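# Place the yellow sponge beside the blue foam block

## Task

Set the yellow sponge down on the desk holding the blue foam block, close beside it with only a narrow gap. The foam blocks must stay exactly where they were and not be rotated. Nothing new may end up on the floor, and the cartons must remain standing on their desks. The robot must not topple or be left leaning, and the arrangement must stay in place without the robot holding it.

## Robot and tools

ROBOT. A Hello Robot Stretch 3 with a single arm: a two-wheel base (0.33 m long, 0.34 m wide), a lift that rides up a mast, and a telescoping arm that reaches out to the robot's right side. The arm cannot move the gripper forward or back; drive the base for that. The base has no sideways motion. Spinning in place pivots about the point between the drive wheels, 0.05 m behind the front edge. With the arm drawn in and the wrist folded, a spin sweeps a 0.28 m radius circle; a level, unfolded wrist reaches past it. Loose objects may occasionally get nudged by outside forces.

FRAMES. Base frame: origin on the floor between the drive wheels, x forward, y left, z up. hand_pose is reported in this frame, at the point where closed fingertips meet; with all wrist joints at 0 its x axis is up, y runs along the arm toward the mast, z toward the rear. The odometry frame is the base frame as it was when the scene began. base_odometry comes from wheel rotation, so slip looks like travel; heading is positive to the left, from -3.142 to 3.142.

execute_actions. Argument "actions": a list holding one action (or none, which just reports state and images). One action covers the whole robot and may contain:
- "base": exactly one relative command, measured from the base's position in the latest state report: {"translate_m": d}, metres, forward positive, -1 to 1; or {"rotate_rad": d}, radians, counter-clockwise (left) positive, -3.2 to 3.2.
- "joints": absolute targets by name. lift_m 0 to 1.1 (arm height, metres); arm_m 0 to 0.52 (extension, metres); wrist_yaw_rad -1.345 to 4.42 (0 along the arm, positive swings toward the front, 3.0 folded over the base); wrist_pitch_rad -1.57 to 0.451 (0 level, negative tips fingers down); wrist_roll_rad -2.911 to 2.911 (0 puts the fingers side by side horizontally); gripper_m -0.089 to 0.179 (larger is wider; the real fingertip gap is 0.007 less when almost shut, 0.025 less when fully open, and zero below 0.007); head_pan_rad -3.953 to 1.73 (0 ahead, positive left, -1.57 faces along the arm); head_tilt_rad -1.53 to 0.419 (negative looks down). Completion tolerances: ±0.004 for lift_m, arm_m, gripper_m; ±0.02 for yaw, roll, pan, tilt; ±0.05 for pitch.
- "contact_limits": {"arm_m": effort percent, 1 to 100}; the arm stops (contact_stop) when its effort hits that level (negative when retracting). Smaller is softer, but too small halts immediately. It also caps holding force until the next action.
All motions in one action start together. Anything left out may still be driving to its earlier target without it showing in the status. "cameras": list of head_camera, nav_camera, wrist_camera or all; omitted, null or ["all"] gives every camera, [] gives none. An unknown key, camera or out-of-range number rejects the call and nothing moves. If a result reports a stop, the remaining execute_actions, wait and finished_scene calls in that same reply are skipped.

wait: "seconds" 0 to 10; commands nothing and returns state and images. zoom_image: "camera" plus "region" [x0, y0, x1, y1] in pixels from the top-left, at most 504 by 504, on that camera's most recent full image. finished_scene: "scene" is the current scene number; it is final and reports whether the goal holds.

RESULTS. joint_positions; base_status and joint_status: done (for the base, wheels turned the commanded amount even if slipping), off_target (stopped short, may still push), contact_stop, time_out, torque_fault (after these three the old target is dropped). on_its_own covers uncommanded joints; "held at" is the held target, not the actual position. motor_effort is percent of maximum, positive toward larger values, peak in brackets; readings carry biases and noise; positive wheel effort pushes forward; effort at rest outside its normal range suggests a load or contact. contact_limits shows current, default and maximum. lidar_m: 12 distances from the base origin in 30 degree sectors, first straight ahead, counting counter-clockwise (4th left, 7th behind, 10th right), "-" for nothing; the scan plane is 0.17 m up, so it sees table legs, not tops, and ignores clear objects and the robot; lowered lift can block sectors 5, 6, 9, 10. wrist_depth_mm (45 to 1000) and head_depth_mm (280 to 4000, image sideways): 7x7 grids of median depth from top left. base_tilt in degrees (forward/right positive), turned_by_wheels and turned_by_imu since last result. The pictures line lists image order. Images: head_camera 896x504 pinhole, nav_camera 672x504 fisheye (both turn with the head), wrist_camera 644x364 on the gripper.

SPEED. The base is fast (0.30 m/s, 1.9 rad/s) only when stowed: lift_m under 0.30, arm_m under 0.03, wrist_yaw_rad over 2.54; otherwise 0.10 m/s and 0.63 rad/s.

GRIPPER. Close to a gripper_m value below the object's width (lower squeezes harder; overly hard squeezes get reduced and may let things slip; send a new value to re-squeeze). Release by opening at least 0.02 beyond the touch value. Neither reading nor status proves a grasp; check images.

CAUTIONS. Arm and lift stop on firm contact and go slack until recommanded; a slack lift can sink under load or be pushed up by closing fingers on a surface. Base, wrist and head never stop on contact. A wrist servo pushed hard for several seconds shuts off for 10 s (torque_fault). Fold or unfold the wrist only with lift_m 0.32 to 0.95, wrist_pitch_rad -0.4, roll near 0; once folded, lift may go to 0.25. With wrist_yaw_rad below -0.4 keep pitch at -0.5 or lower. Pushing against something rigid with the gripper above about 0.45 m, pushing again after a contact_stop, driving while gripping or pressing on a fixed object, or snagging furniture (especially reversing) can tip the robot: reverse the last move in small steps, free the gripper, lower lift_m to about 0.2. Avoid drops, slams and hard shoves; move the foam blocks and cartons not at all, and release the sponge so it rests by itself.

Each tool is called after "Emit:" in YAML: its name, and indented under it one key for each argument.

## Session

Emit:
execute_actions:
  actions: []

Scene clock: 0.00 s.
base_odometry: x=+0.000 y=+0.000 heading=+0.000 (m, m, rad; odometry frame)
turned_by_wheels: +0.000 (rad since the last result)
turned_by_imu: +0.000 (rad since the last result)
base_tilt: forward=-1.8 right=+0.5 (deg)
lidar_m: 2.06 2.49 2.15 1.85 2.47 2.08 1.82 1.87 1.24 1.60 1.37 2.04
head_depth_mm: 1867 2319 2313 2358 2309 2342 2016 / 1884 2351 2383 2391 2374 2417 2080 / 1892 2410 2461 2428 1829 2474 2064 / 1647 2470 2480 2536 1859 2011 1972 / 1658 2535 2545 2527 1904 2547 1961 / 1724 2615 2579 2587 2557 2633 2049 / 1667 2675 2693 2710 2688 2706 2025
base_status: not commanded
joint_positions: lift_m=+0.465 arm_m=+0.000 wrist_yaw_rad=+3.081 wrist_pitch_rad=-0.609 wrist_roll_rad=-0.002 gripper_m=+0.037 head_pan_rad=+0.020 head_tilt_rad=-0.006
joint_status: not commanded
motor_effort: left_wheel=+0 right_wheel=+0 lift_m=+25 arm_m=+1 wrist_yaw_rad=+0 wrist_pitch_rad=+4 wrist_roll_rad=+0 gripper_m=-1 head_pan_rad=+0 head_tilt_rad=+2 (%)
hand_pose: x=-0.0093 y=+0.0514 z=+0.4373 quat_wxyz=(+0.233, +0.680, +0.192, +0.669) (m; base frame)
wrist_depth_mm: - - - - - - - / - - - - - - - / - - - - - 976 933 / 932 925 864 884 847 827 799 / 783 755 757 738 745 704 694 / 675 652 668 655 - 616 597 / 605 579 - - 554 549 534
pictures: head_camera (sideways: a quarter turn clockwise sets it upright), nav_camera (sideways: a quarter turn counterclockwise sets it upright), wrist_camera
Images, in order (width x height): head_camera 896x504, nav_camera 672x504, wrist_camera 644x364.

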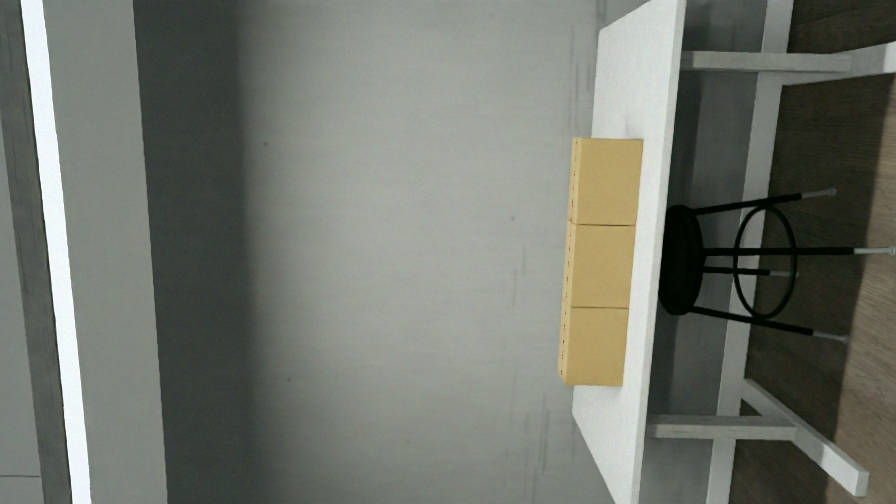

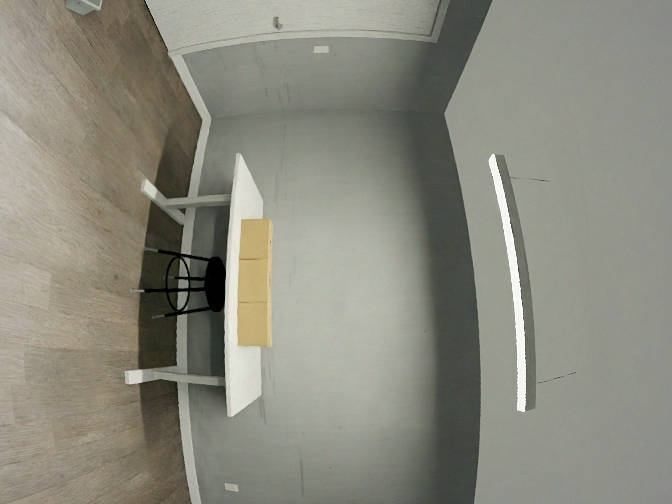

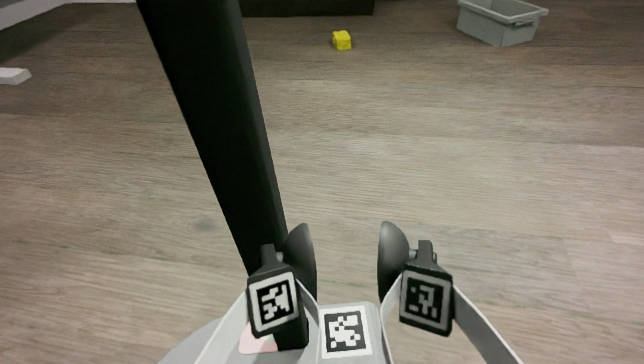

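Emit:
execute_actions:
  actions:
    - {"joints":{"head_pan_rad":-1.9,"head_tilt_rad":-0.35,"lift_m":0.36,"wrist_pitch_rad":-0.4,"wrist_yaw_rad":2.9}}
  cameras: ["head_camera","nav_camera"]

Emit:
execute_actions:
  actions:
    - {"joints":{"head_pan_rad":-3.5,"lift_m":0.28}}
  cameras: ["head_camera","nav_camera"]

Emit:
execute_actions:
  actions:
    - {"base":{"rotate_rad":1.7},"joints":{"head_pan_rad":-0.2,"head_tilt_rad":-0.6}}
  cameras: ["head_camera","nav_camera"]

Scene clock: 2.30 s.
base_odometry: x=+0.000 y=+0.000 heading=+0.000 (m, m, rad; odometry frame)
turned_by_wheels: +0.000 (rad since the last result)
turned_by_imu: +0.000 (rad since the last result)
base_tilt: forward=-1.7 right=+0.5 (deg)
lidar_m: 2.07 2.49 2.16 1.86 2.47 2.08 1.82 1.87 1.25 1.60 1.37 2.04
head_depth_mm: 1432 1528 1631 1117 1958 1787 1417 / 1392 1506 1570 990 1824 1597 1385 / 1382 1476 1537 969 1881 1762 1400 / 1368 1455 1513 956 1849 1758 1398 / 1353 1438 1493 936 1809 1751 1395 / 1331 1416 1469 923 1794 1747 1385 / 1318 1399 1447 906 1742 1716 1387
base_status: not commanded
joint_positions: lift_m=+0.360 arm_m=+0.000 wrist_yaw_rad=+2.903 wrist_pitch_rad=-0.421 wrist_roll_rad=-0.002 gripper_m=+0.037 head_pan_rad=-1.893 head_tilt_rad=-0.345
joint_status: all done
motor_effort: left_wheel=+0(0) right_wheel=+0(0) lift_m=+18(20) arm_m=+0(0) wrist_yaw_rad=-3(4) wrist_pitch_rad=+6(6) wrist_roll_rad=+0(0) gripper_m=+0(0) head_pan_rad=-5(56) head_tilt_rad=-2(22) (%)
hand_pose: x=+0.0316 y=+0.0731 z=+0.3724 quat_wxyz=(+0.229, +0.703, +0.065, +0.670) (m; base frame)
wrist_depth_mm: - - - - - - - / - - - - - - - / - - - - - - - / - - 974 943 919 882 865 / 810 - 776 781 756 720 699 / 666 658 655 623 - 608 590 / 568 558 - 541 526 516 519
pictures: head_camera (sideways: a quarter turn clockwise sets it upright), nav_camera (sideways: a quarter turn counterclockwise sets it upright)
Images, in order (width x height): head_camera 896x504, nav_camera 672x504.

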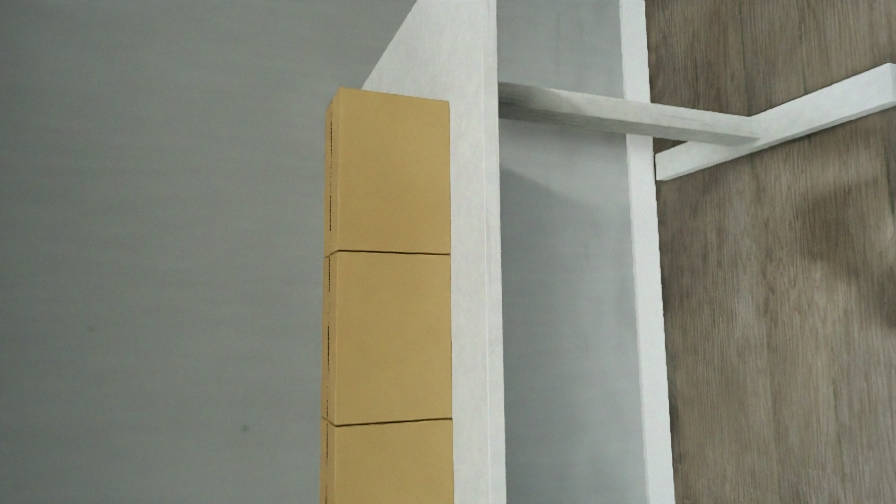

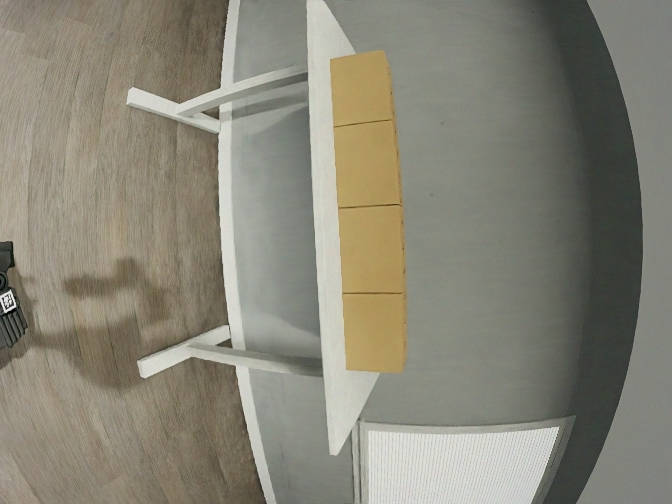

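Scene clock: 3.87 s.
base_odometry: x=+0.000 y=+0.000 heading=+0.000 (m, m, rad; odometry frame)
turned_by_wheels: +0.000 (rad since the last result)
turned_by_imu: +0.000 (rad since the last result)
base_tilt: forward=-1.7 right=+0.7 (deg)
lidar_m: 2.06 2.49 2.16 1.85 2.47 2.08 1.82 1.86 1.25 1.60 1.37 2.04
head_depth_mm: 2057 2217 2308 2535 2316 1792 1422 / 2043 2171 1686 2564 2408 1789 1414 / 1978 2127 1643 2488 2388 1752 1411 / 1933 2102 1605 2452 2372 1750 1397 / 1943 2065 1589 2393 2346 1759 1391 / 1897 2021 2023 2308 2234 1726 1392 / 1881 1986 2045 2281 2324 1742 1391
base_status: not commanded
joint_positions: lift_m=+0.280 arm_m=+0.000 wrist_yaw_rad=+2.903 wrist_pitch_rad=-0.420 wrist_roll_rad=-0.002 gripper_m=+0.037 head_pan_rad=-3.493 head_tilt_rad=-0.346
joint_status: all done
motor_effort: left_wheel=+0(0) right_wheel=+0(0) lift_m=+19(19) arm_m=+0(0) wrist_yaw_rad=-3(3) wrist_pitch_rad=+6(6) wrist_roll_rad=+0(0) gripper_m=+0(0) head_pan_rad=-4(57) head_tilt_rad=-2(2) (%)
hand_pose: x=+0.0317 y=+0.0732 z=+0.2925 quat_wxyz=(+0.229, +0.703, +0.065, +0.670) (m; base frame)
wrist_depth_mm: - - - - - - - / - - - - - - - / - - - - 994 956 931 / 854 - 807 767 765 734 709 / 684 - 638 634 627 594 581 / 558 545 555 530 - 510 495 / 473 479 - - 442 431 426
pictures: head_camera (sideways: a quarter turn clockwise sets it upright), nav_camera (sideways: a quarter turn counterclockwise sets it upright)
Images, in order (width x height): head_camera 896x504, nav_camera 672x504.

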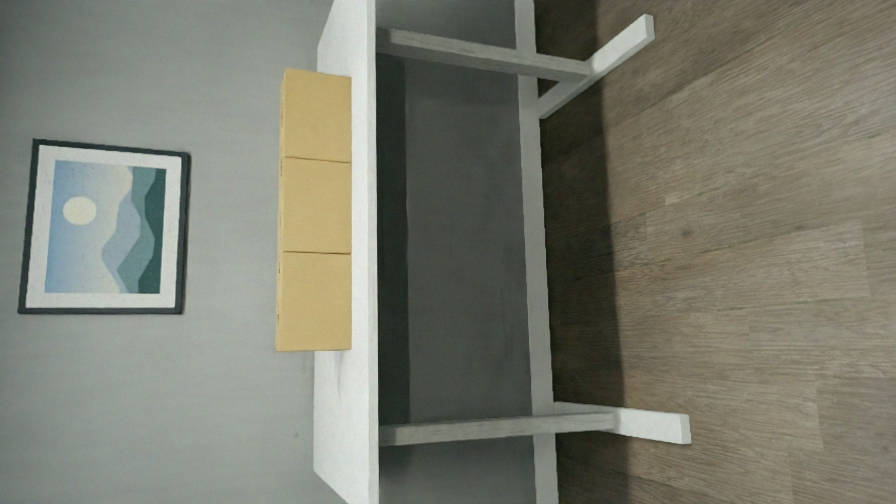

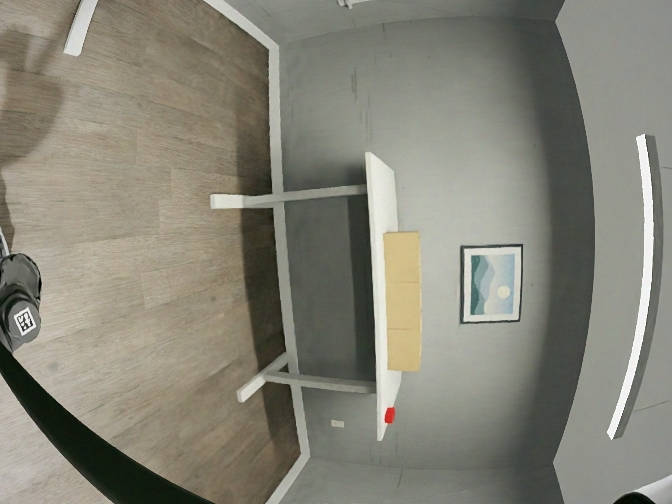

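Scene clock: 6.13 s.
base_odometry: x=+0.000 y=+0.000 heading=+1.700 (m, m, rad; odometry frame)
turned_by_wheels: +1.700 (rad since the last result)
turned_by_imu: +1.681 (rad since the last result)
base_tilt: forward=-1.9 right=+0.6 (deg)
lidar_m: 2.03 2.08 1.82 1.82 1.25 1.24 1.36 2.00 2.03 1.81 2.33 1.85
head_depth_mm: 1744 1948 2180 2331 1777 1443 1217 / 1768 1965 2208 2291 1767 1448 1225 / 1780 1989 2238 2273 1752 1423 1212 / 1742 1987 2211 2187 1749 1417 1203 / 1774 1962 2246 2207 1734 1412 1197 / 1799 1994 2256 2206 1727 1414 1187 / 1760 1935 2259 2188 1708 1407 1189
base_status: done
joint_positions: lift_m=+0.280 arm_m=+0.000 wrist_yaw_rad=+2.903 wrist_pitch_rad=-0.420 wrist_roll_rad=-0.002 gripper_m=+0.037 head_pan_rad=-0.207 head_tilt_rad=-0.593
joint_status: all done
motor_effort: left_wheel=-2(7) right_wheel=+2(8) lift_m=+18(18) arm_m=+0(0) wrist_yaw_rad=-3(3) wrist_pitch_rad=+5(6) wrist_roll_rad=+0(0) gripper_m=+0(0) head_pan_rad=+4(56) head_tilt_rad=-3(19) (%)
hand_pose: x=+0.0317 y=+0.0732 z=+0.2925 quat_wxyz=(+0.229, +0.703, +0.064, +0.670) (m; base frame)
wrist_depth_mm: - - - - - - - / - - - - - - - / - - - - - 973 959 / 853 - 802 796 767 744 712 / 683 - 640 636 635 608 588 / 560 551 557 529 - 510 497 / 472 479 - - 438 434 430
pictures: head_camera (sideways: a quarter turn clockwise sets it upright), nav_camera (sideways: a quarter turn counterclockwise sets it upright)
Images, in order (width x height): head_camera 896x504, nav_camera 672x504.

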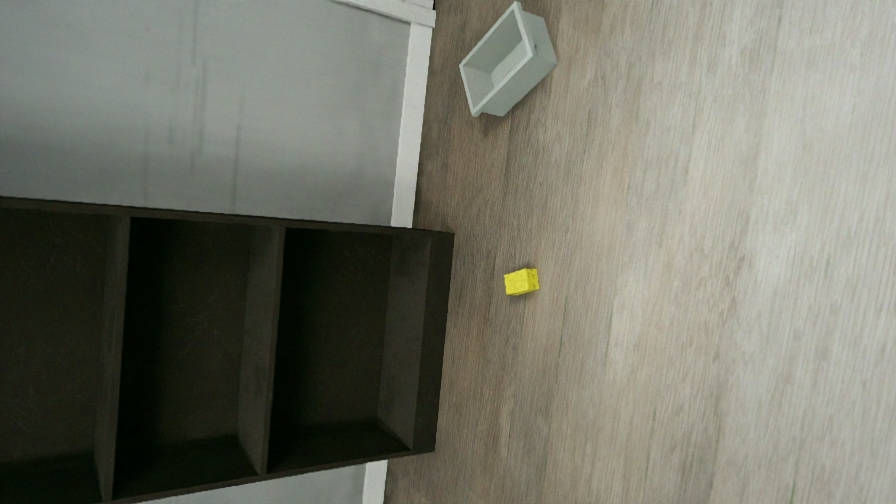

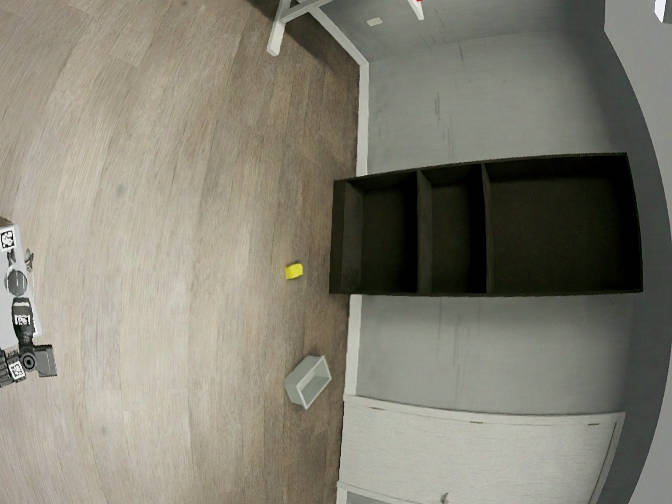

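Emit:
execute_actions:
  actions:
    - {"base":{"translate_m":1.0},"joints":{"head_pan_rad":-0.5,"head_tilt_rad":-1.2}}
  cameras: ["head_camera"]

Emit:
execute_actions:
  actions:
    - {"base":{"rotate_rad":1.1},"joints":{"lift_m":0.34,"head_pan_rad":-1.5,"gripper_m":0.13}}
  cameras: []

Emit:
execute_actions:
  actions:
    - {"joints":{"wrist_yaw_rad":0.0,"arm_m":0.25}}
  cameras: []

Emit:
execute_actions:
  actions:
    - {"joints":{"wrist_pitch_rad":-1.5,"arm_m":0.29,"lift_m":0.3}}
  cameras: ["head_camera","wrist_camera"]

Scene clock: 12.23 s.
base_odometry: x=-0.129 y=+0.992 heading=+1.700 (m, m, rad; odometry frame)
turned_by_wheels: +0.000 (rad since the last result)
turned_by_imu: -0.002 (rad since the last result)
base_tilt: forward=-1.9 right=+0.5 (deg)
lidar_m: 1.03 1.53 1.45 1.91 1.83 2.08 2.36 2.65 2.23 2.03 1.33 0.95
head_depth_mm: 1371 1613 1507 1383 1281 1188 1123 / 1357 1598 1504 1381 1288 1206 1115 / 1250 1576 1487 1375 1281 - 1093 / 1216 1442 1459 1358 1260 - - / 1227 1434 1452 1355 1250 1198 - / 1204 1436 1422 1337 1247 1173 1116 / 1179 1420 1406 1340 1242 1159 1090
base_status: done
joint_positions: lift_m=+0.280 arm_m=+0.000 wrist_yaw_rad=+2.903 wrist_pitch_rad=-0.420 wrist_roll_rad=-0.002 gripper_m=+0.037 head_pan_rad=-0.493 head_tilt_rad=-1.186
joint_status: all done
motor_effort: left_wheel=-2(7) right_wheel=+2(6) lift_m=+18(18) arm_m=+0(0) wrist_yaw_rad=-1(3) wrist_pitch_rad=+6(6) wrist_roll_rad=+0(0) gripper_m=+0(0) head_pan_rad=-5(34) head_tilt_rad=-6(33) (%)
hand_pose: x=+0.0318 y=+0.0732 z=+0.2925 quat_wxyz=(+0.229, +0.703, +0.064, +0.670) (m; base frame)
wrist_depth_mm: - - - - - - - / - - - - - - - / - - - - 993 985 952 / 862 - 812 797 767 749 722 / 679 - 656 650 633 602 583 / 567 547 555 519 - 494 492 / 477 478 - - 440 431 425
pictures: head_camera (sideways: a quarter turn clockwise sets it upright)
Images, in order (width x height): head_camera 896x504.

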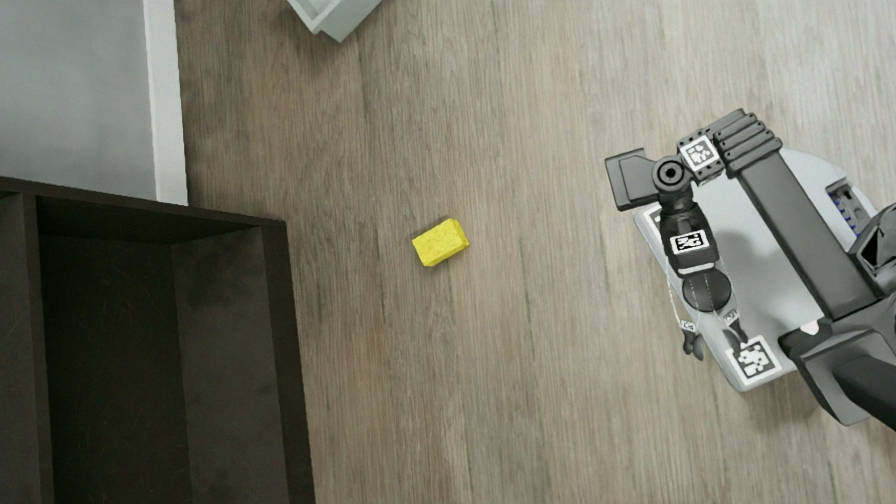

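Scene clock: 14.77 s.
base_odometry: x=-0.129 y=+0.992 heading=+2.800 (m, m, rad; odometry frame)
turned_by_wheels: +1.100 (rad since the last result)
turned_by_imu: +1.091 (rad since the last result)
base_tilt: forward=-1.8 right=+0.6 (deg)
lidar_m: 1.45 1.83 2.49 2.08 2.57 2.65 2.23 1.89 1.31 0.95 1.03 1.60
head_depth_mm: 1300 1584 1499 1384 1277 1195 1116 / 1260 1576 1485 1384 1277 1201 - / 1194 1401 1484 1359 1294 - - / 1238 1454 1451 1358 1289 - - / 1229 1429 1458 1355 1251 1176 1084 / 1215 1425 1430 1345 1240 1164 1100 / 1204 1417 1424 1339 1229 1154 1086
base_status: done
joint_positions: lift_m=+0.340 arm_m=+0.000 wrist_yaw_rad=+2.903 wrist_pitch_rad=-0.420 wrist_roll_rad=-0.002 gripper_m=+0.130 head_pan_rad=-1.493 head_tilt_rad=-1.186
joint_status: all done
motor_effort: left_wheel=-2(8) right_wheel=+2(6) lift_m=+30(31) arm_m=-1(0) wrist_yaw_rad=-2(2) wrist_pitch_rad=+6(5) wrist_roll_rad=+0(0) gripper_m=+1(99) head_pan_rad=-4(55) head_tilt_rad=-6(6) (%)
hand_pose: x=+0.0318 y=+0.0732 z=+0.3520 quat_wxyz=(+0.229, +0.703, +0.064, +0.670) (m; base frame)
wrist_depth_mm: - - - - - - - / - - - - - - - / - - - - - - - / 992 - 918 892 880 853 834 / 778 - 735 729 688 700 669 / 637 634 610 595 590 - 565 / 540 549 539 528 503 483 487
pictures: none
No camera images: the call's "cameras" was empty. Leave "cameras" out to get every camera's image.

Scene clock: 17.83 s.
base_odometry: x=-0.129 y=+0.992 heading=+2.800 (m, m, rad; odometry frame)
turned_by_wheels: +0.000 (rad since the last result)
turned_by_imu: +0.000 (rad since the last result)
base_tilt: forward=-1.7 right=+0.6 (deg)
lidar_m: 1.45 1.83 2.49 2.08 2.56 2.65 2.23 1.88 1.30 0.95 1.03 1.60
head_depth_mm: 1298 1598 1502 1391 1289 1200 1111 / 1268 1581 1504 1383 1279 1207 - / 1207 1417 1483 1360 1282 - - / 1235 1448 1466 1337 1278 - - / 1227 1437 1446 1361 1258 1167 1086 / 1215 1434 1438 1345 1247 1166 1093 / 1204 1413 1427 1339 1241 1162 1092
base_status: not commanded
joint_positions: lift_m=+0.340 arm_m=+0.250 wrist_yaw_rad=+0.003 wrist_pitch_rad=-0.420 wrist_roll_rad=-0.002 gripper_m=+0.130 head_pan_rad=-1.493 head_tilt_rad=-1.186
joint_status: all done
motor_effort: left_wheel=-2(2) right_wheel=+2(2) lift_m=+31(30) arm_m=+6(6) wrist_yaw_rad=-2(3) wrist_pitch_rad=+5(6) wrist_roll_rad=+0(0) gripper_m=-1(1) head_pan_rad=-4(4) head_tilt_rad=-6(7) (%)
hand_pose: x=-0.0208 y=-0.6188 z=+0.3520 quat_wxyz=(+0.693, +0.149, -0.690, -0.146) (m; base frame)
wrist_depth_mm: 586 601 615 621 497 725 718 / 614 637 655 676 528 789 813 / 665 697 722 761 603 850 858 / 726 735 731 707 648 847 821 / 610 596 588 579 590 705 669 / 554 555 580 588 591 - 556 / 542 526 519 515 507 485 485
pictures: none
No camera images: the call's "cameras" was empty. Leave "cameras" out to get every camera's image.

Scene clock: 19.23 s.
base_odometry: x=-0.129 y=+0.992 heading=+2.800 (m, m, rad; odometry frame)
turned_by_wheels: +0.000 (rad since the last result)
turned_by_imu: +0.000 (rad since the last result)
base_tilt: forward=-1.7 right=+0.5 (deg)
lidar_m: 1.45 1.83 2.48 2.08 2.57 2.65 2.22 1.88 1.31 0.95 1.03 1.60
head_depth_mm: 1317 1578 1499 1387 1281 1192 1120 / 1264 1580 1501 1376 1269 1205 - / 1201 1398 1472 1365 1281 - - / 1236 1440 1471 1340 1283 - - / 1231 1449 1454 1346 1260 1173 1090 / 1222 1422 1435 1334 1251 1167 1096 / 1209 1421 1425 1328 1236 1161 1088
base_status: not commanded
joint_positions: lift_m=+0.300 arm_m=+0.290 wrist_yaw_rad=+0.003 wrist_pitch_rad=-1.495 wrist_roll_rad=-0.002 gripper_m=+0.130 head_pan_rad=-1.493 head_tilt_rad=-1.186
joint_status: all done
motor_effort: left_wheel=-2(2) right_wheel=+1(1) lift_m=+18(26) arm_m=+6(7) wrist_yaw_rad=-2(2) wrist_pitch_rad=-2(5) wrist_roll_rad=+0(0) gripper_m=+1(1) head_pan_rad=-5(4) head_tilt_rad=-6(6) (%)
hand_pose: x=-0.0216 y=-0.4300 z=+0.1817 quat_wxyz=(+0.520, +0.482, -0.517, -0.480) (m; base frame)
wrist_depth_mm: 347 341 337 333 328 326 324 / 354 346 344 339 291 330 324 / 356 355 346 343 296 334 329 / 363 358 353 350 343 340 334 / 366 359 351 349 346 341 341 / 372 365 359 355 354 - 343 / 375 373 367 359 359 353 343
pictures: head_camera (sideways: a quarter turn clockwise sets it upright), wrist_camera
Images, in order (width x height): head_camera 896x504, wrist_camera 644x364.

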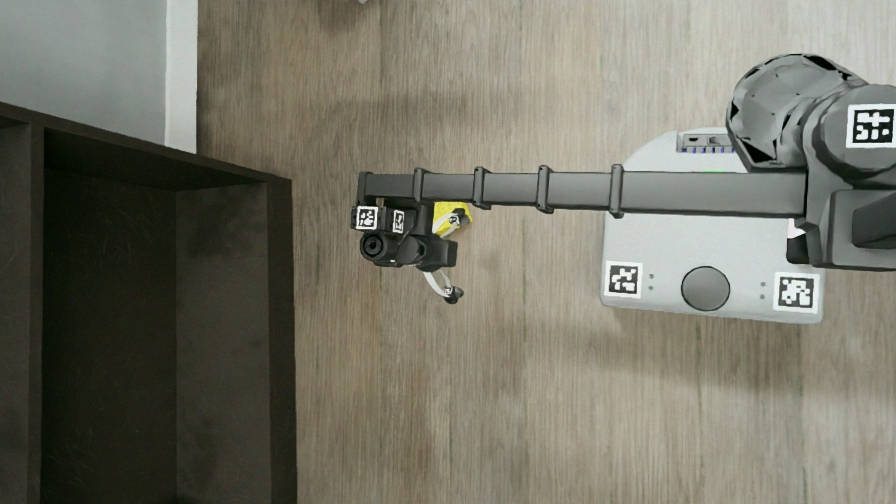

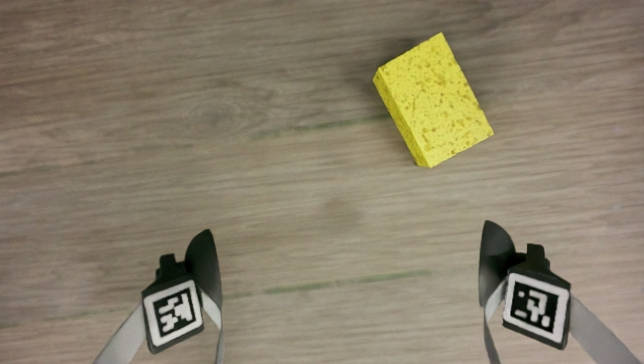

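Emit:
execute_actions:
  actions:
    - {"base":{"translate_m":-0.089},"joints":{"arm_m":0.39,"lift_m":0.22,"wrist_roll_rad":-0.48}}
  cameras: ["wrist_camera"]

Scene clock: 21.57 s.
base_odometry: x=-0.045 y=+0.962 heading=+2.800 (m, m, rad; odometry frame)
turned_by_wheels: +0.000 (rad since the last result)
turned_by_imu: +0.000 (rad since the last result)
base_tilt: forward=-1.6 right=+0.6 (deg)
lidar_m: 1.54 1.89 2.60 2.08 2.57 2.57 2.14 1.90 1.32 0.93 1.08 1.61
head_depth_mm: 1316 1573 1501 1384 1293 1202 1121 / 1308 1576 1489 1382 1275 1200 1096 / 1172 1558 1494 1366 1271 - - / 1244 1439 1476 1328 1278 - - / 1238 1459 1458 1350 1251 1171 1087 / 1222 1453 1442 1352 1251 1166 1098 / 1220 1426 1426 1341 1234 1163 1081
base_status: done
joint_positions: lift_m=+0.220 arm_m=+0.390 wrist_yaw_rad=+0.002 wrist_pitch_rad=-1.496 wrist_roll_rad=-0.475 gripper_m=+0.130 head_pan_rad=-1.493 head_tilt_rad=-1.186
joint_status: all done
motor_effort: left_wheel=-2(6) right_wheel=+2(2) lift_m=+19(19) arm_m=+6(6) wrist_yaw_rad=-2(3) wrist_pitch_rad=-1(2) wrist_roll_rad=-3(4) gripper_m=+0(1) head_pan_rad=-5(4) head_tilt_rad=-6(7) (%)
hand_pose: x=-0.0216 y=-0.5297 z=+0.1017 quat_wxyz=(+0.626, +0.581, -0.381, -0.354) (m; base frame)
wrist_depth_mm: 255 256 255 253 253 256 250 / 257 258 258 257 256 255 255 / 263 265 261 260 259 257 258 / 269 269 265 221 262 261 260 / 270 271 269 222 265 265 265 / 275 274 273 224 270 - 268 / 277 280 276 277 274 275 272
pictures: wrist_camera
Images, in order (width x height): wrist_camera 644x364.

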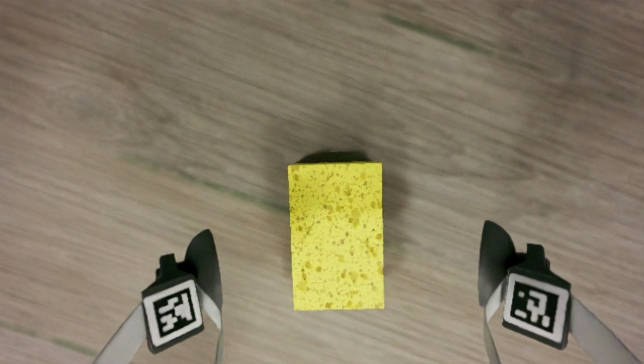

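Emit:
execute_actions:
  actions:
    - {"joints":{"lift_m":0.146,"arm_m":0.385}}
  cameras: ["wrist_camera"]

Emit:
execute_actions:
  actions:
    - {"joints":{"gripper_m":0.03}}
  cameras: ["wrist_camera"]

Emit:
execute_actions:
  actions:
    - {"joints":{"lift_m":0.36,"head_pan_rad":-3.0,"head_tilt_rad":-0.5,"wrist_roll_rad":0,"arm_m":0.15}}

Scene clock: 23.53 s.
base_odometry: x=-0.045 y=+0.962 heading=+2.800 (m, m, rad; odometry frame)
turned_by_wheels: +0.000 (rad since the last result)
turned_by_imu: +0.000 (rad since the last result)
base_tilt: forward=-1.6 right=+0.5 (deg)
lidar_m: 1.54 1.90 2.60 2.08 2.57 2.56 2.14 1.90 1.31 1.18 1.08 1.61
head_depth_mm: 1318 1588 1497 1397 1287 1201 1124 / 1298 1570 1494 1379 1280 1204 1106 / 1169 1562 1495 1375 1277 - - / 1240 1452 1472 1332 1279 - - / 1244 1448 1451 1355 1260 1173 1093 / 1229 1443 1440 1342 1245 1161 1093 / 1214 1420 1431 1341 1240 1160 1091
base_status: not commanded
joint_positions: lift_m=+0.146 arm_m=+0.385 wrist_yaw_rad=+0.002 wrist_pitch_rad=-1.496 wrist_roll_rad=-0.475 gripper_m=+0.130 head_pan_rad=-1.493 head_tilt_rad=-1.186
joint_status: all done
motor_effort: left_wheel=-2(2) right_wheel=+2(2) lift_m=+18(20) arm_m=-5(7) wrist_yaw_rad=-2(2) wrist_pitch_rad=-1(2) wrist_roll_rad=-3(3) gripper_m=+0(0) head_pan_rad=-4(5) head_tilt_rad=-6(6) (%)
hand_pose: x=-0.0216 y=-0.5254 z=+0.0277 quat_wxyz=(+0.626, +0.581, -0.381, -0.354) (m; base frame)
wrist_depth_mm: 183 183 182 181 182 181 180 / 185 185 185 184 184 183 182 / 189 188 187 187 187 185 186 / 191 191 190 144 144 186 187 / 193 193 192 146 146 190 190 / 197 197 195 148 148 - 193 / 200 200 199 150 150 196 195
pictures: wrist_camera
Images, in order (width x height): wrist_camera 644x364.

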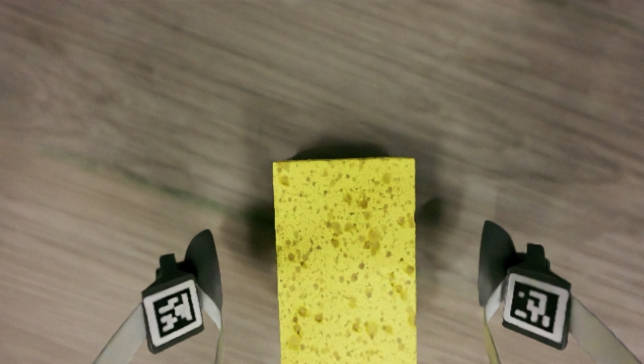

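Scene clock: 25.03 s.
base_odometry: x=-0.045 y=+0.962 heading=+2.800 (m, m, rad; odometry frame)
turned_by_wheels: +0.000 (rad since the last result)
turned_by_imu: +0.000 (rad since the last result)
base_tilt: forward=-1.8 right=+0.7 (deg)
lidar_m: 1.54 1.90 2.60 2.08 2.57 2.56 2.14 1.90 1.31 1.18 1.08 1.61
head_depth_mm: 1322 1583 1509 1393 1286 1193 1120 / 1310 1583 1501 1372 1277 1206 1105 / 1172 1557 1487 1369 1277 - - / 1244 1440 1463 1329 1266 - - / 1239 1447 1448 1355 1267 1168 1091 / 1221 1429 1437 1340 1245 1163 1091 / 1229 1423 1433 1327 1239 1155 1082
base_status: not commanded
joint_positions: lift_m=+0.146 arm_m=+0.385 wrist_yaw_rad=+0.002 wrist_pitch_rad=-1.496 wrist_roll_rad=-0.475 gripper_m=+0.031 head_pan_rad=-1.493 head_tilt_rad=-1.186
joint_status: all done
motor_effort: left_wheel=-2(2) right_wheel=+2(2) lift_m=+19(18) arm_m=-6(6) wrist_yaw_rad=-2(4) wrist_pitch_rad=-2(1) wrist_roll_rad=-3(3) gripper_m=-18(100) head_pan_rad=-4(4) head_tilt_rad=-6(7) (%)
hand_pose: x=-0.0216 y=-0.5254 z=+0.0277 quat_wxyz=(+0.626, +0.581, -0.381, -0.354) (m; base frame)
wrist_depth_mm: 183 183 182 182 180 180 179 / 186 185 185 184 185 183 182 / 189 187 188 187 186 185 184 / 191 191 190 141 141 188 187 / 194 192 193 143 143 189 190 / 197 196 196 145 144 191 193 / 199 198 199 147 148 196 195
pictures: wrist_camera
Images, in order (width x height): wrist_camera 644x364.

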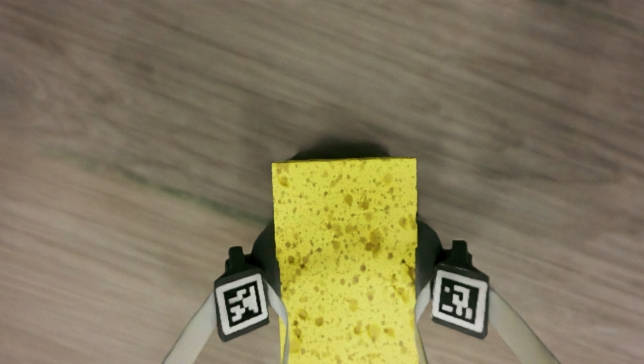

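Scene clock: 28.00 s.
base_odometry: x=-0.045 y=+0.962 heading=+2.800 (m, m, rad; odometry frame)
turned_by_wheels: +0.000 (rad since the last result)
turned_by_imu: +0.000 (rad since the last result)
base_tilt: forward=-1.7 right=+0.5 (deg)
lidar_m: 1.54 1.90 2.60 2.08 2.56 2.57 2.13 1.89 1.31 0.94 1.09 1.61
head_depth_mm: 2326 2535 2837 2632 1952 1528 1277 / 2354 2480 2198 2625 1938 1527 1263 / 2331 2504 2352 2602 1922 1521 1264 / 2330 2533 2458 2557 1897 1508 1266 / 2326 2576 2840 2535 1893 1515 1237 / 2345 2564 2850 2505 1880 1497 1243 / 2339 2573 2840 2517 1845 1488 1239
base_status: not commanded
joint_positions: lift_m=+0.360 arm_m=+0.150 wrist_yaw_rad=+0.002 wrist_pitch_rad=-1.497 wrist_roll_rad=-0.005 gripper_m=+0.031 head_pan_rad=-2.993 head_tilt_rad=-0.508
joint_status: all done
motor_effort: left_wheel=-2(2) right_wheel=+1(2) lift_m=+31(32) arm_m=-6(7) wrist_yaw_rad=-2(2) wrist_pitch_rad=-1(2) wrist_roll_rad=+3(4) gripper_m=-18(18) head_pan_rad=-5(54) head_tilt_rad=+4(33) (%)
hand_pose: x=-0.0216 y=-0.2902 z=+0.2411 quat_wxyz=(+0.520, +0.483, -0.516, -0.480) (m; base frame)
wrist_depth_mm: 415 404 397 395 387 385 376 / 411 405 405 395 393 388 382 / 412 406 407 403 399 391 387 / 420 417 410 141 142 397 394 / 426 428 417 143 143 403 402 / 433 429 430 145 145 408 403 / 439 438 435 147 147 - 404
pictures: head_camera (sideways: a quarter turn clockwise sets it upright), nav_camera (sideways: a quarter turn counterclockwise sets it upright), wrist_camera
Images, in order (width x height): head_camera 896x504, nav_camera 672x504, wrist_camera 644x364.

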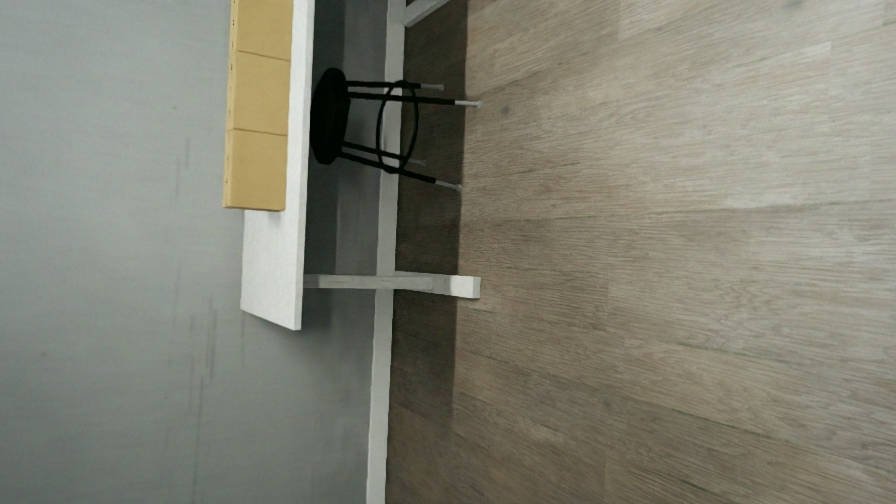

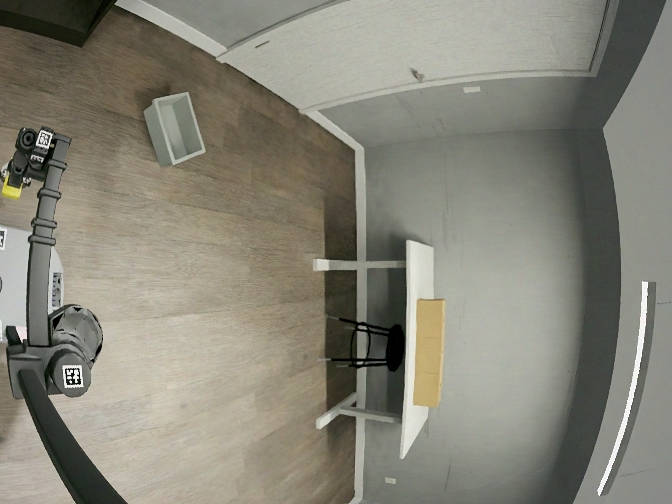

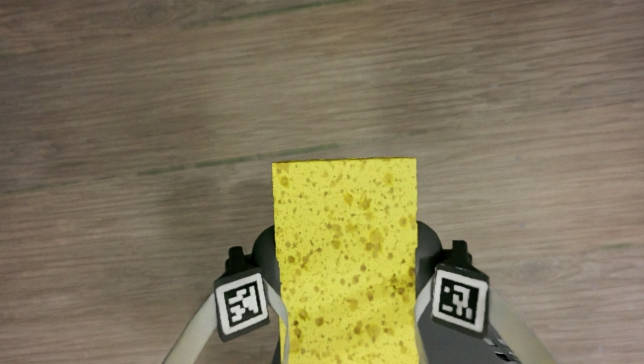

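Emit:
execute_actions:
  actions: []

Scene clock: 29.27 s.
base_odometry: x=-0.045 y=+0.962 heading=+2.800 (m, m, rad; odometry frame)
turned_by_wheels: +0.000 (rad since the last result)
turned_by_imu: +0.000 (rad since the last result)
base_tilt: forward=-1.8 right=+0.4 (deg)
lidar_m: 1.54 1.90 2.60 2.08 2.57 2.57 2.14 1.89 1.31 0.93 1.08 1.61
head_depth_mm: 2321 2523 2857 2612 1944 1530 1276 / 2335 2477 2230 2632 1933 1524 1269 / 2359 2483 2359 2591 1915 1517 1259 / 2338 2592 2426 2576 1912 1515 1256 / 2325 2549 2830 2549 1893 1509 1251 / 2317 2568 2843 2548 1853 1497 1257 / 2358 2571 2844 2504 1865 1483 1248
base_status: not commanded
joint_positions: lift_m=+0.360 arm_m=+0.150 wrist_yaw_rad=+0.002 wrist_pitch_rad=-1.497 wrist_roll_rad=-0.005 gripper_m=+0.031 head_pan_rad=-2.993 head_tilt_rad=-0.508
joint_status: all done
motor_effort: left_wheel=-2(2) right_wheel=+2(2) lift_m=+31(32) arm_m=-6(7) wrist_yaw_rad=-2(2) wrist_pitch_rad=-1(2) wrist_roll_rad=+3(4) gripper_m=-17(18) head_pan_rad=-4(54) head_tilt_rad=+3(33) (%)
hand_pose: x=-0.0216 y=-0.2902 z=+0.2411 quat_wxyz=(+0.520, +0.483, -0.516, -0.480) (m; base frame)
wrist_depth_mm: 405 401 390 390 389 381 383 / 412 405 400 397 390 386 382 / 416 410 408 403 394 394 388 / 416 415 413 141 142 395 395 / 427 424 414 143 144 407 399 / 436 436 423 145 145 408 405 / 440 432 431 147 147 - 406
pictures: head_camera (sideways: a quarter turn clockwise sets it upright), nav_camera (sideways: a quarter turn counterclockwise sets it upright), wrist_camera
Images, in order (width x height): head_camera 896x504, nav_camera 672x504, wrist_camera 644x364.

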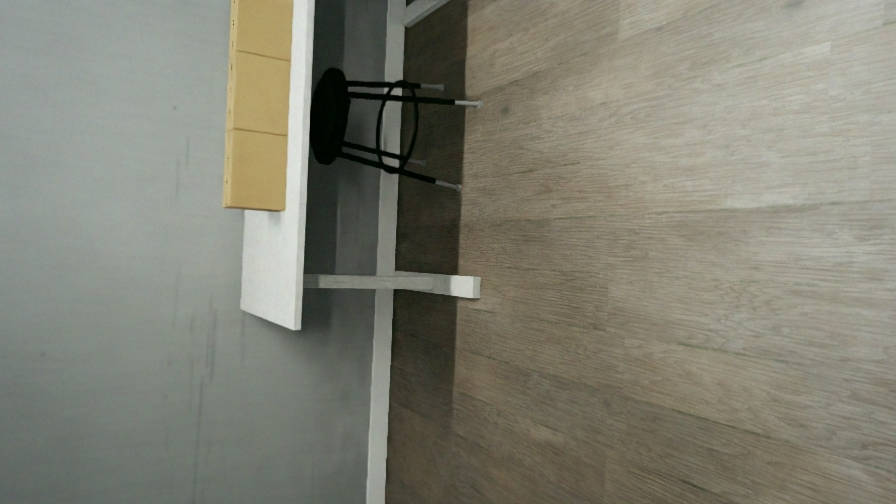

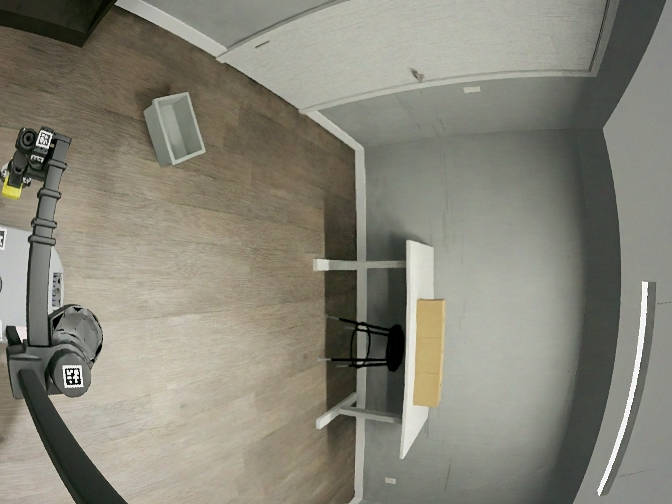

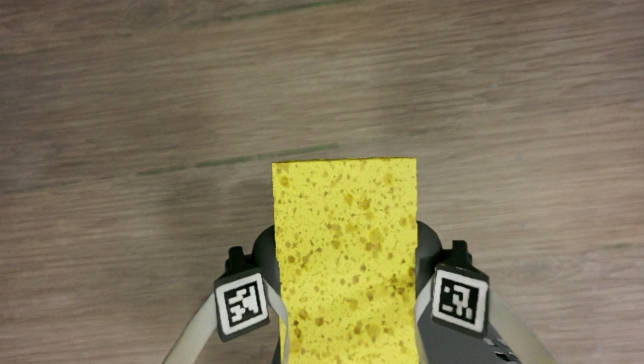

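Emit:
execute_actions:
  actions:
    - {"base":{"rotate_rad":-0.565},"joints":{"wrist_pitch_rad":-0.4,"arm_m":0.0,"head_pan_rad":-3.14,"head_tilt_rad":-0.4}}
  cameras: []

Emit:
execute_actions:
  actions:
    - {"base":{"translate_m":-0.2},"joints":{"wrist_yaw_rad":2.9}}
  cameras: []

Emit:
execute_actions:
  actions:
    - {"joints":{"lift_m":0.285}}

Scene clock: 32.43 s.
base_odometry: x=-0.045 y=+0.962 heading=+2.235 (m, m, rad; odometry frame)
turned_by_wheels: -0.565 (rad since the last result)
turned_by_imu: -0.562 (rad since the last result)
base_tilt: forward=-1.8 right=+0.5 (deg)
lidar_m: 1.55 1.54 1.90 2.51 2.52 2.31 2.57 2.14 2.01 1.34 0.94 1.08
head_depth_mm: 2487 2584 2716 2808 2232 1681 1360 / 2699 2877 3033 3025 2191 1684 1345 / 3033 3165 3382 3165 2181 1661 1341 / 3049 3356 3634 3138 2141 1645 1336 / 2827 3035 3282 3102 2137 1637 1327 / 2640 2784 2929 2881 2124 1627 1315 / 2483 2640 2416 2890 2102 1617 1320
base_status: done
joint_positions: lift_m=+0.360 arm_m=+0.000 wrist_yaw_rad=+0.002 wrist_pitch_rad=-0.422 wrist_roll_rad=-0.005 gripper_m=+0.031 head_pan_rad=-3.133 head_tilt_rad=-0.408
joint_status: all done
motor_effort: left_wheel=+2(7) right_wheel=-1(4) lift_m=+30(30) arm_m=-5(7) wrist_yaw_rad=-2(2) wrist_pitch_rad=+6(6) wrist_roll_rad=+3(3) gripper_m=-18(19) head_pan_rad=-4(21) head_tilt_rad=+4(12) (%)
hand_pose: x=-0.0211 y=-0.3692 z=+0.3714 quat_wxyz=(+0.694, +0.149, -0.689, -0.148) (m; base frame)
wrist_depth_mm: 724 870 - - - - - / 766 948 - - - - - / 809 986 - - - - - / 794 933 980 141 142 888 889 / 673 731 775 143 144 712 691 / 665 644 648 145 144 597 582 / 557 556 523 147 148 508 516
pictures: none
No camera images: the call's "cameras" was empty. Leave "cameras" out to get every camera's image.

Scene clock: 35.67 s.
base_odometry: x=+0.078 y=+0.804 heading=+2.235 (m, m, rad; odometry frame)
turned_by_wheels: +0.000 (rad since the last result)
turned_by_imu: +0.000 (rad since the last result)
base_tilt: forward=-1.9 right=+0.6 (deg)
lidar_m: 1.70 1.71 1.96 2.61 2.40 2.14 2.37 1.96 2.25 1.47 1.04 1.28
head_depth_mm: 2345 2491 2594 2712 2138 1673 1361 / 2591 2745 2836 3007 2206 1656 1346 / 2863 3041 3266 3124 2155 1644 1340 / 2880 3125 3403 3190 2164 1653 1339 / 2677 2865 3121 3115 2130 1630 1325 / 2462 2652 2787 2880 2121 1640 1321 / 2311 2476 2436 2726 2127 1615 1314
base_status: done
joint_positions: lift_m=+0.360 arm_m=+0.000 wrist_yaw_rad=+2.897 wrist_pitch_rad=-0.422 wrist_roll_rad=-0.004 gripper_m=+0.031 head_pan_rad=-3.133 head_tilt_rad=-0.408
joint_status: all done
motor_effort: left_wheel=+3(5) right_wheel=-2(4) lift_m=+31(30) arm_m=-5(5) wrist_yaw_rad=+3(5) wrist_pitch_rad=+6(6) wrist_roll_rad=+2(2) gripper_m=-18(18) head_pan_rad=-4(5) head_tilt_rad=+4(4) (%)
hand_pose: x=+0.0330 y=+0.0719 z=+0.3715 quat_wxyz=(+0.232, +0.703, +0.063, +0.670) (m; base frame)
wrist_depth_mm: - - - - - - - / - - - - - - - / - - - - - - - / - - 956 141 142 877 858 / 806 - 790 143 144 732 707 / 662 640 - 145 145 598 591 / 572 546 535 147 148 504 509
pictures: none
No camera images: the call's "cameras" was empty. Leave "cameras" out to get every camera's image.

Scene clock: 37.17 s.
base_odometry: x=+0.078 y=+0.804 heading=+2.235 (m, m, rad; odometry frame)
turned_by_wheels: +0.000 (rad since the last result)
turned_by_imu: +0.000 (rad since the last result)
base_tilt: forward=-1.7 right=+0.6 (deg)
lidar_m: 1.71 1.72 1.96 2.61 2.40 2.14 2.37 1.96 2.24 1.47 1.04 1.27
head_depth_mm: 2350 2490 2584 2723 2143 1684 1356 / 2604 2709 2887 2927 2197 1668 1345 / 2898 2985 3214 3122 2200 1650 1337 / 2913 3136 3420 3131 2145 1654 1335 / 2666 2883 3096 3104 2134 1650 1331 / 2497 2676 2755 2874 2138 1626 1331 / 2328 2474 2402 2759 2117 1618 1323
base_status: not commanded
joint_positions: lift_m=+0.285 arm_m=+0.000 wrist_yaw_rad=+2.897 wrist_pitch_rad=-0.421 wrist_roll_rad=-0.004 gripper_m=+0.031 head_pan_rad=-3.133 head_tilt_rad=-0.408
joint_status: all done
motor_effort: left_wheel=+2(2) right_wheel=-1(1) lift_m=+18(26) arm_m=-5(5) wrist_yaw_rad=+4(2) wrist_pitch_rad=+6(6) wrist_roll_rad=+2(2) gripper_m=-18(18) head_pan_rad=-4(4) head_tilt_rad=+4(3) (%)
hand_pose: x=+0.0330 y=+0.0720 z=+0.2973 quat_wxyz=(+0.231, +0.703, +0.063, +0.670) (m; base frame)
wrist_depth_mm: - - - - - - - / - - - - - - - / - - - - - 964 935 / 878 - 800 141 142 753 737 / 683 - 658 143 143 621 598 / 567 549 - 145 145 510 502 / 475 482 - 147 148 433 434
pictures: head_camera (sideways: a quarter turn clockwise sets it upright), nav_camera (sideways: a quarter turn counterclockwise sets it upright), wrist_camera
Images, in order (width x height): head_camera 896x504, nav_camera 672x504, wrist_camera 644x364.

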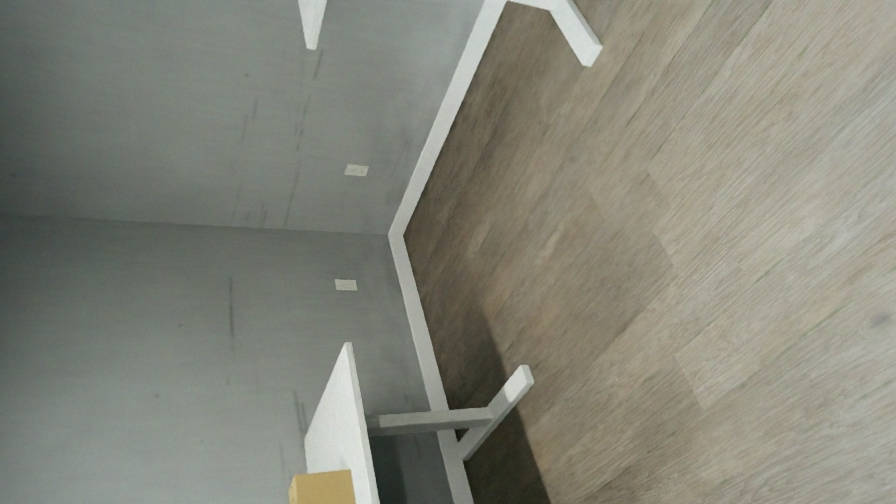

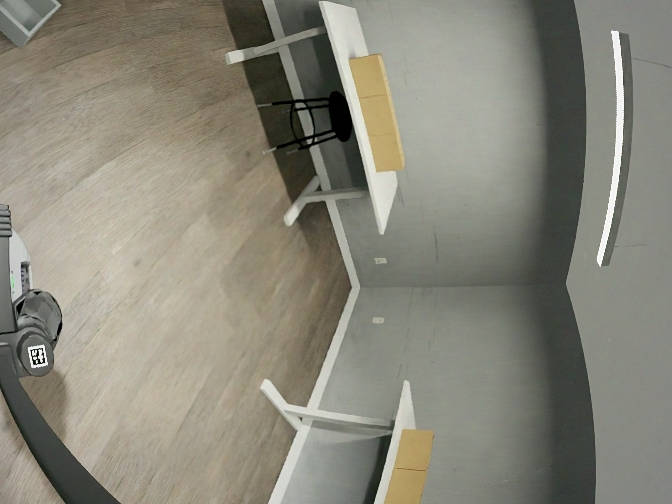

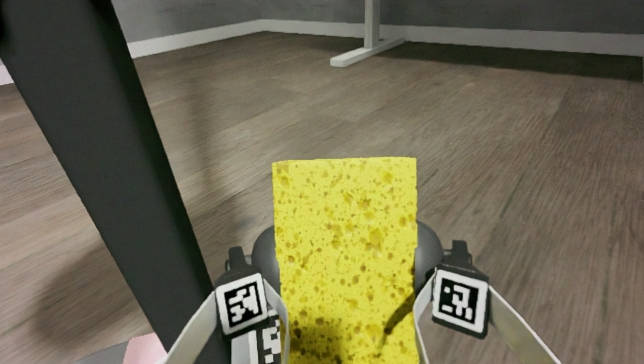

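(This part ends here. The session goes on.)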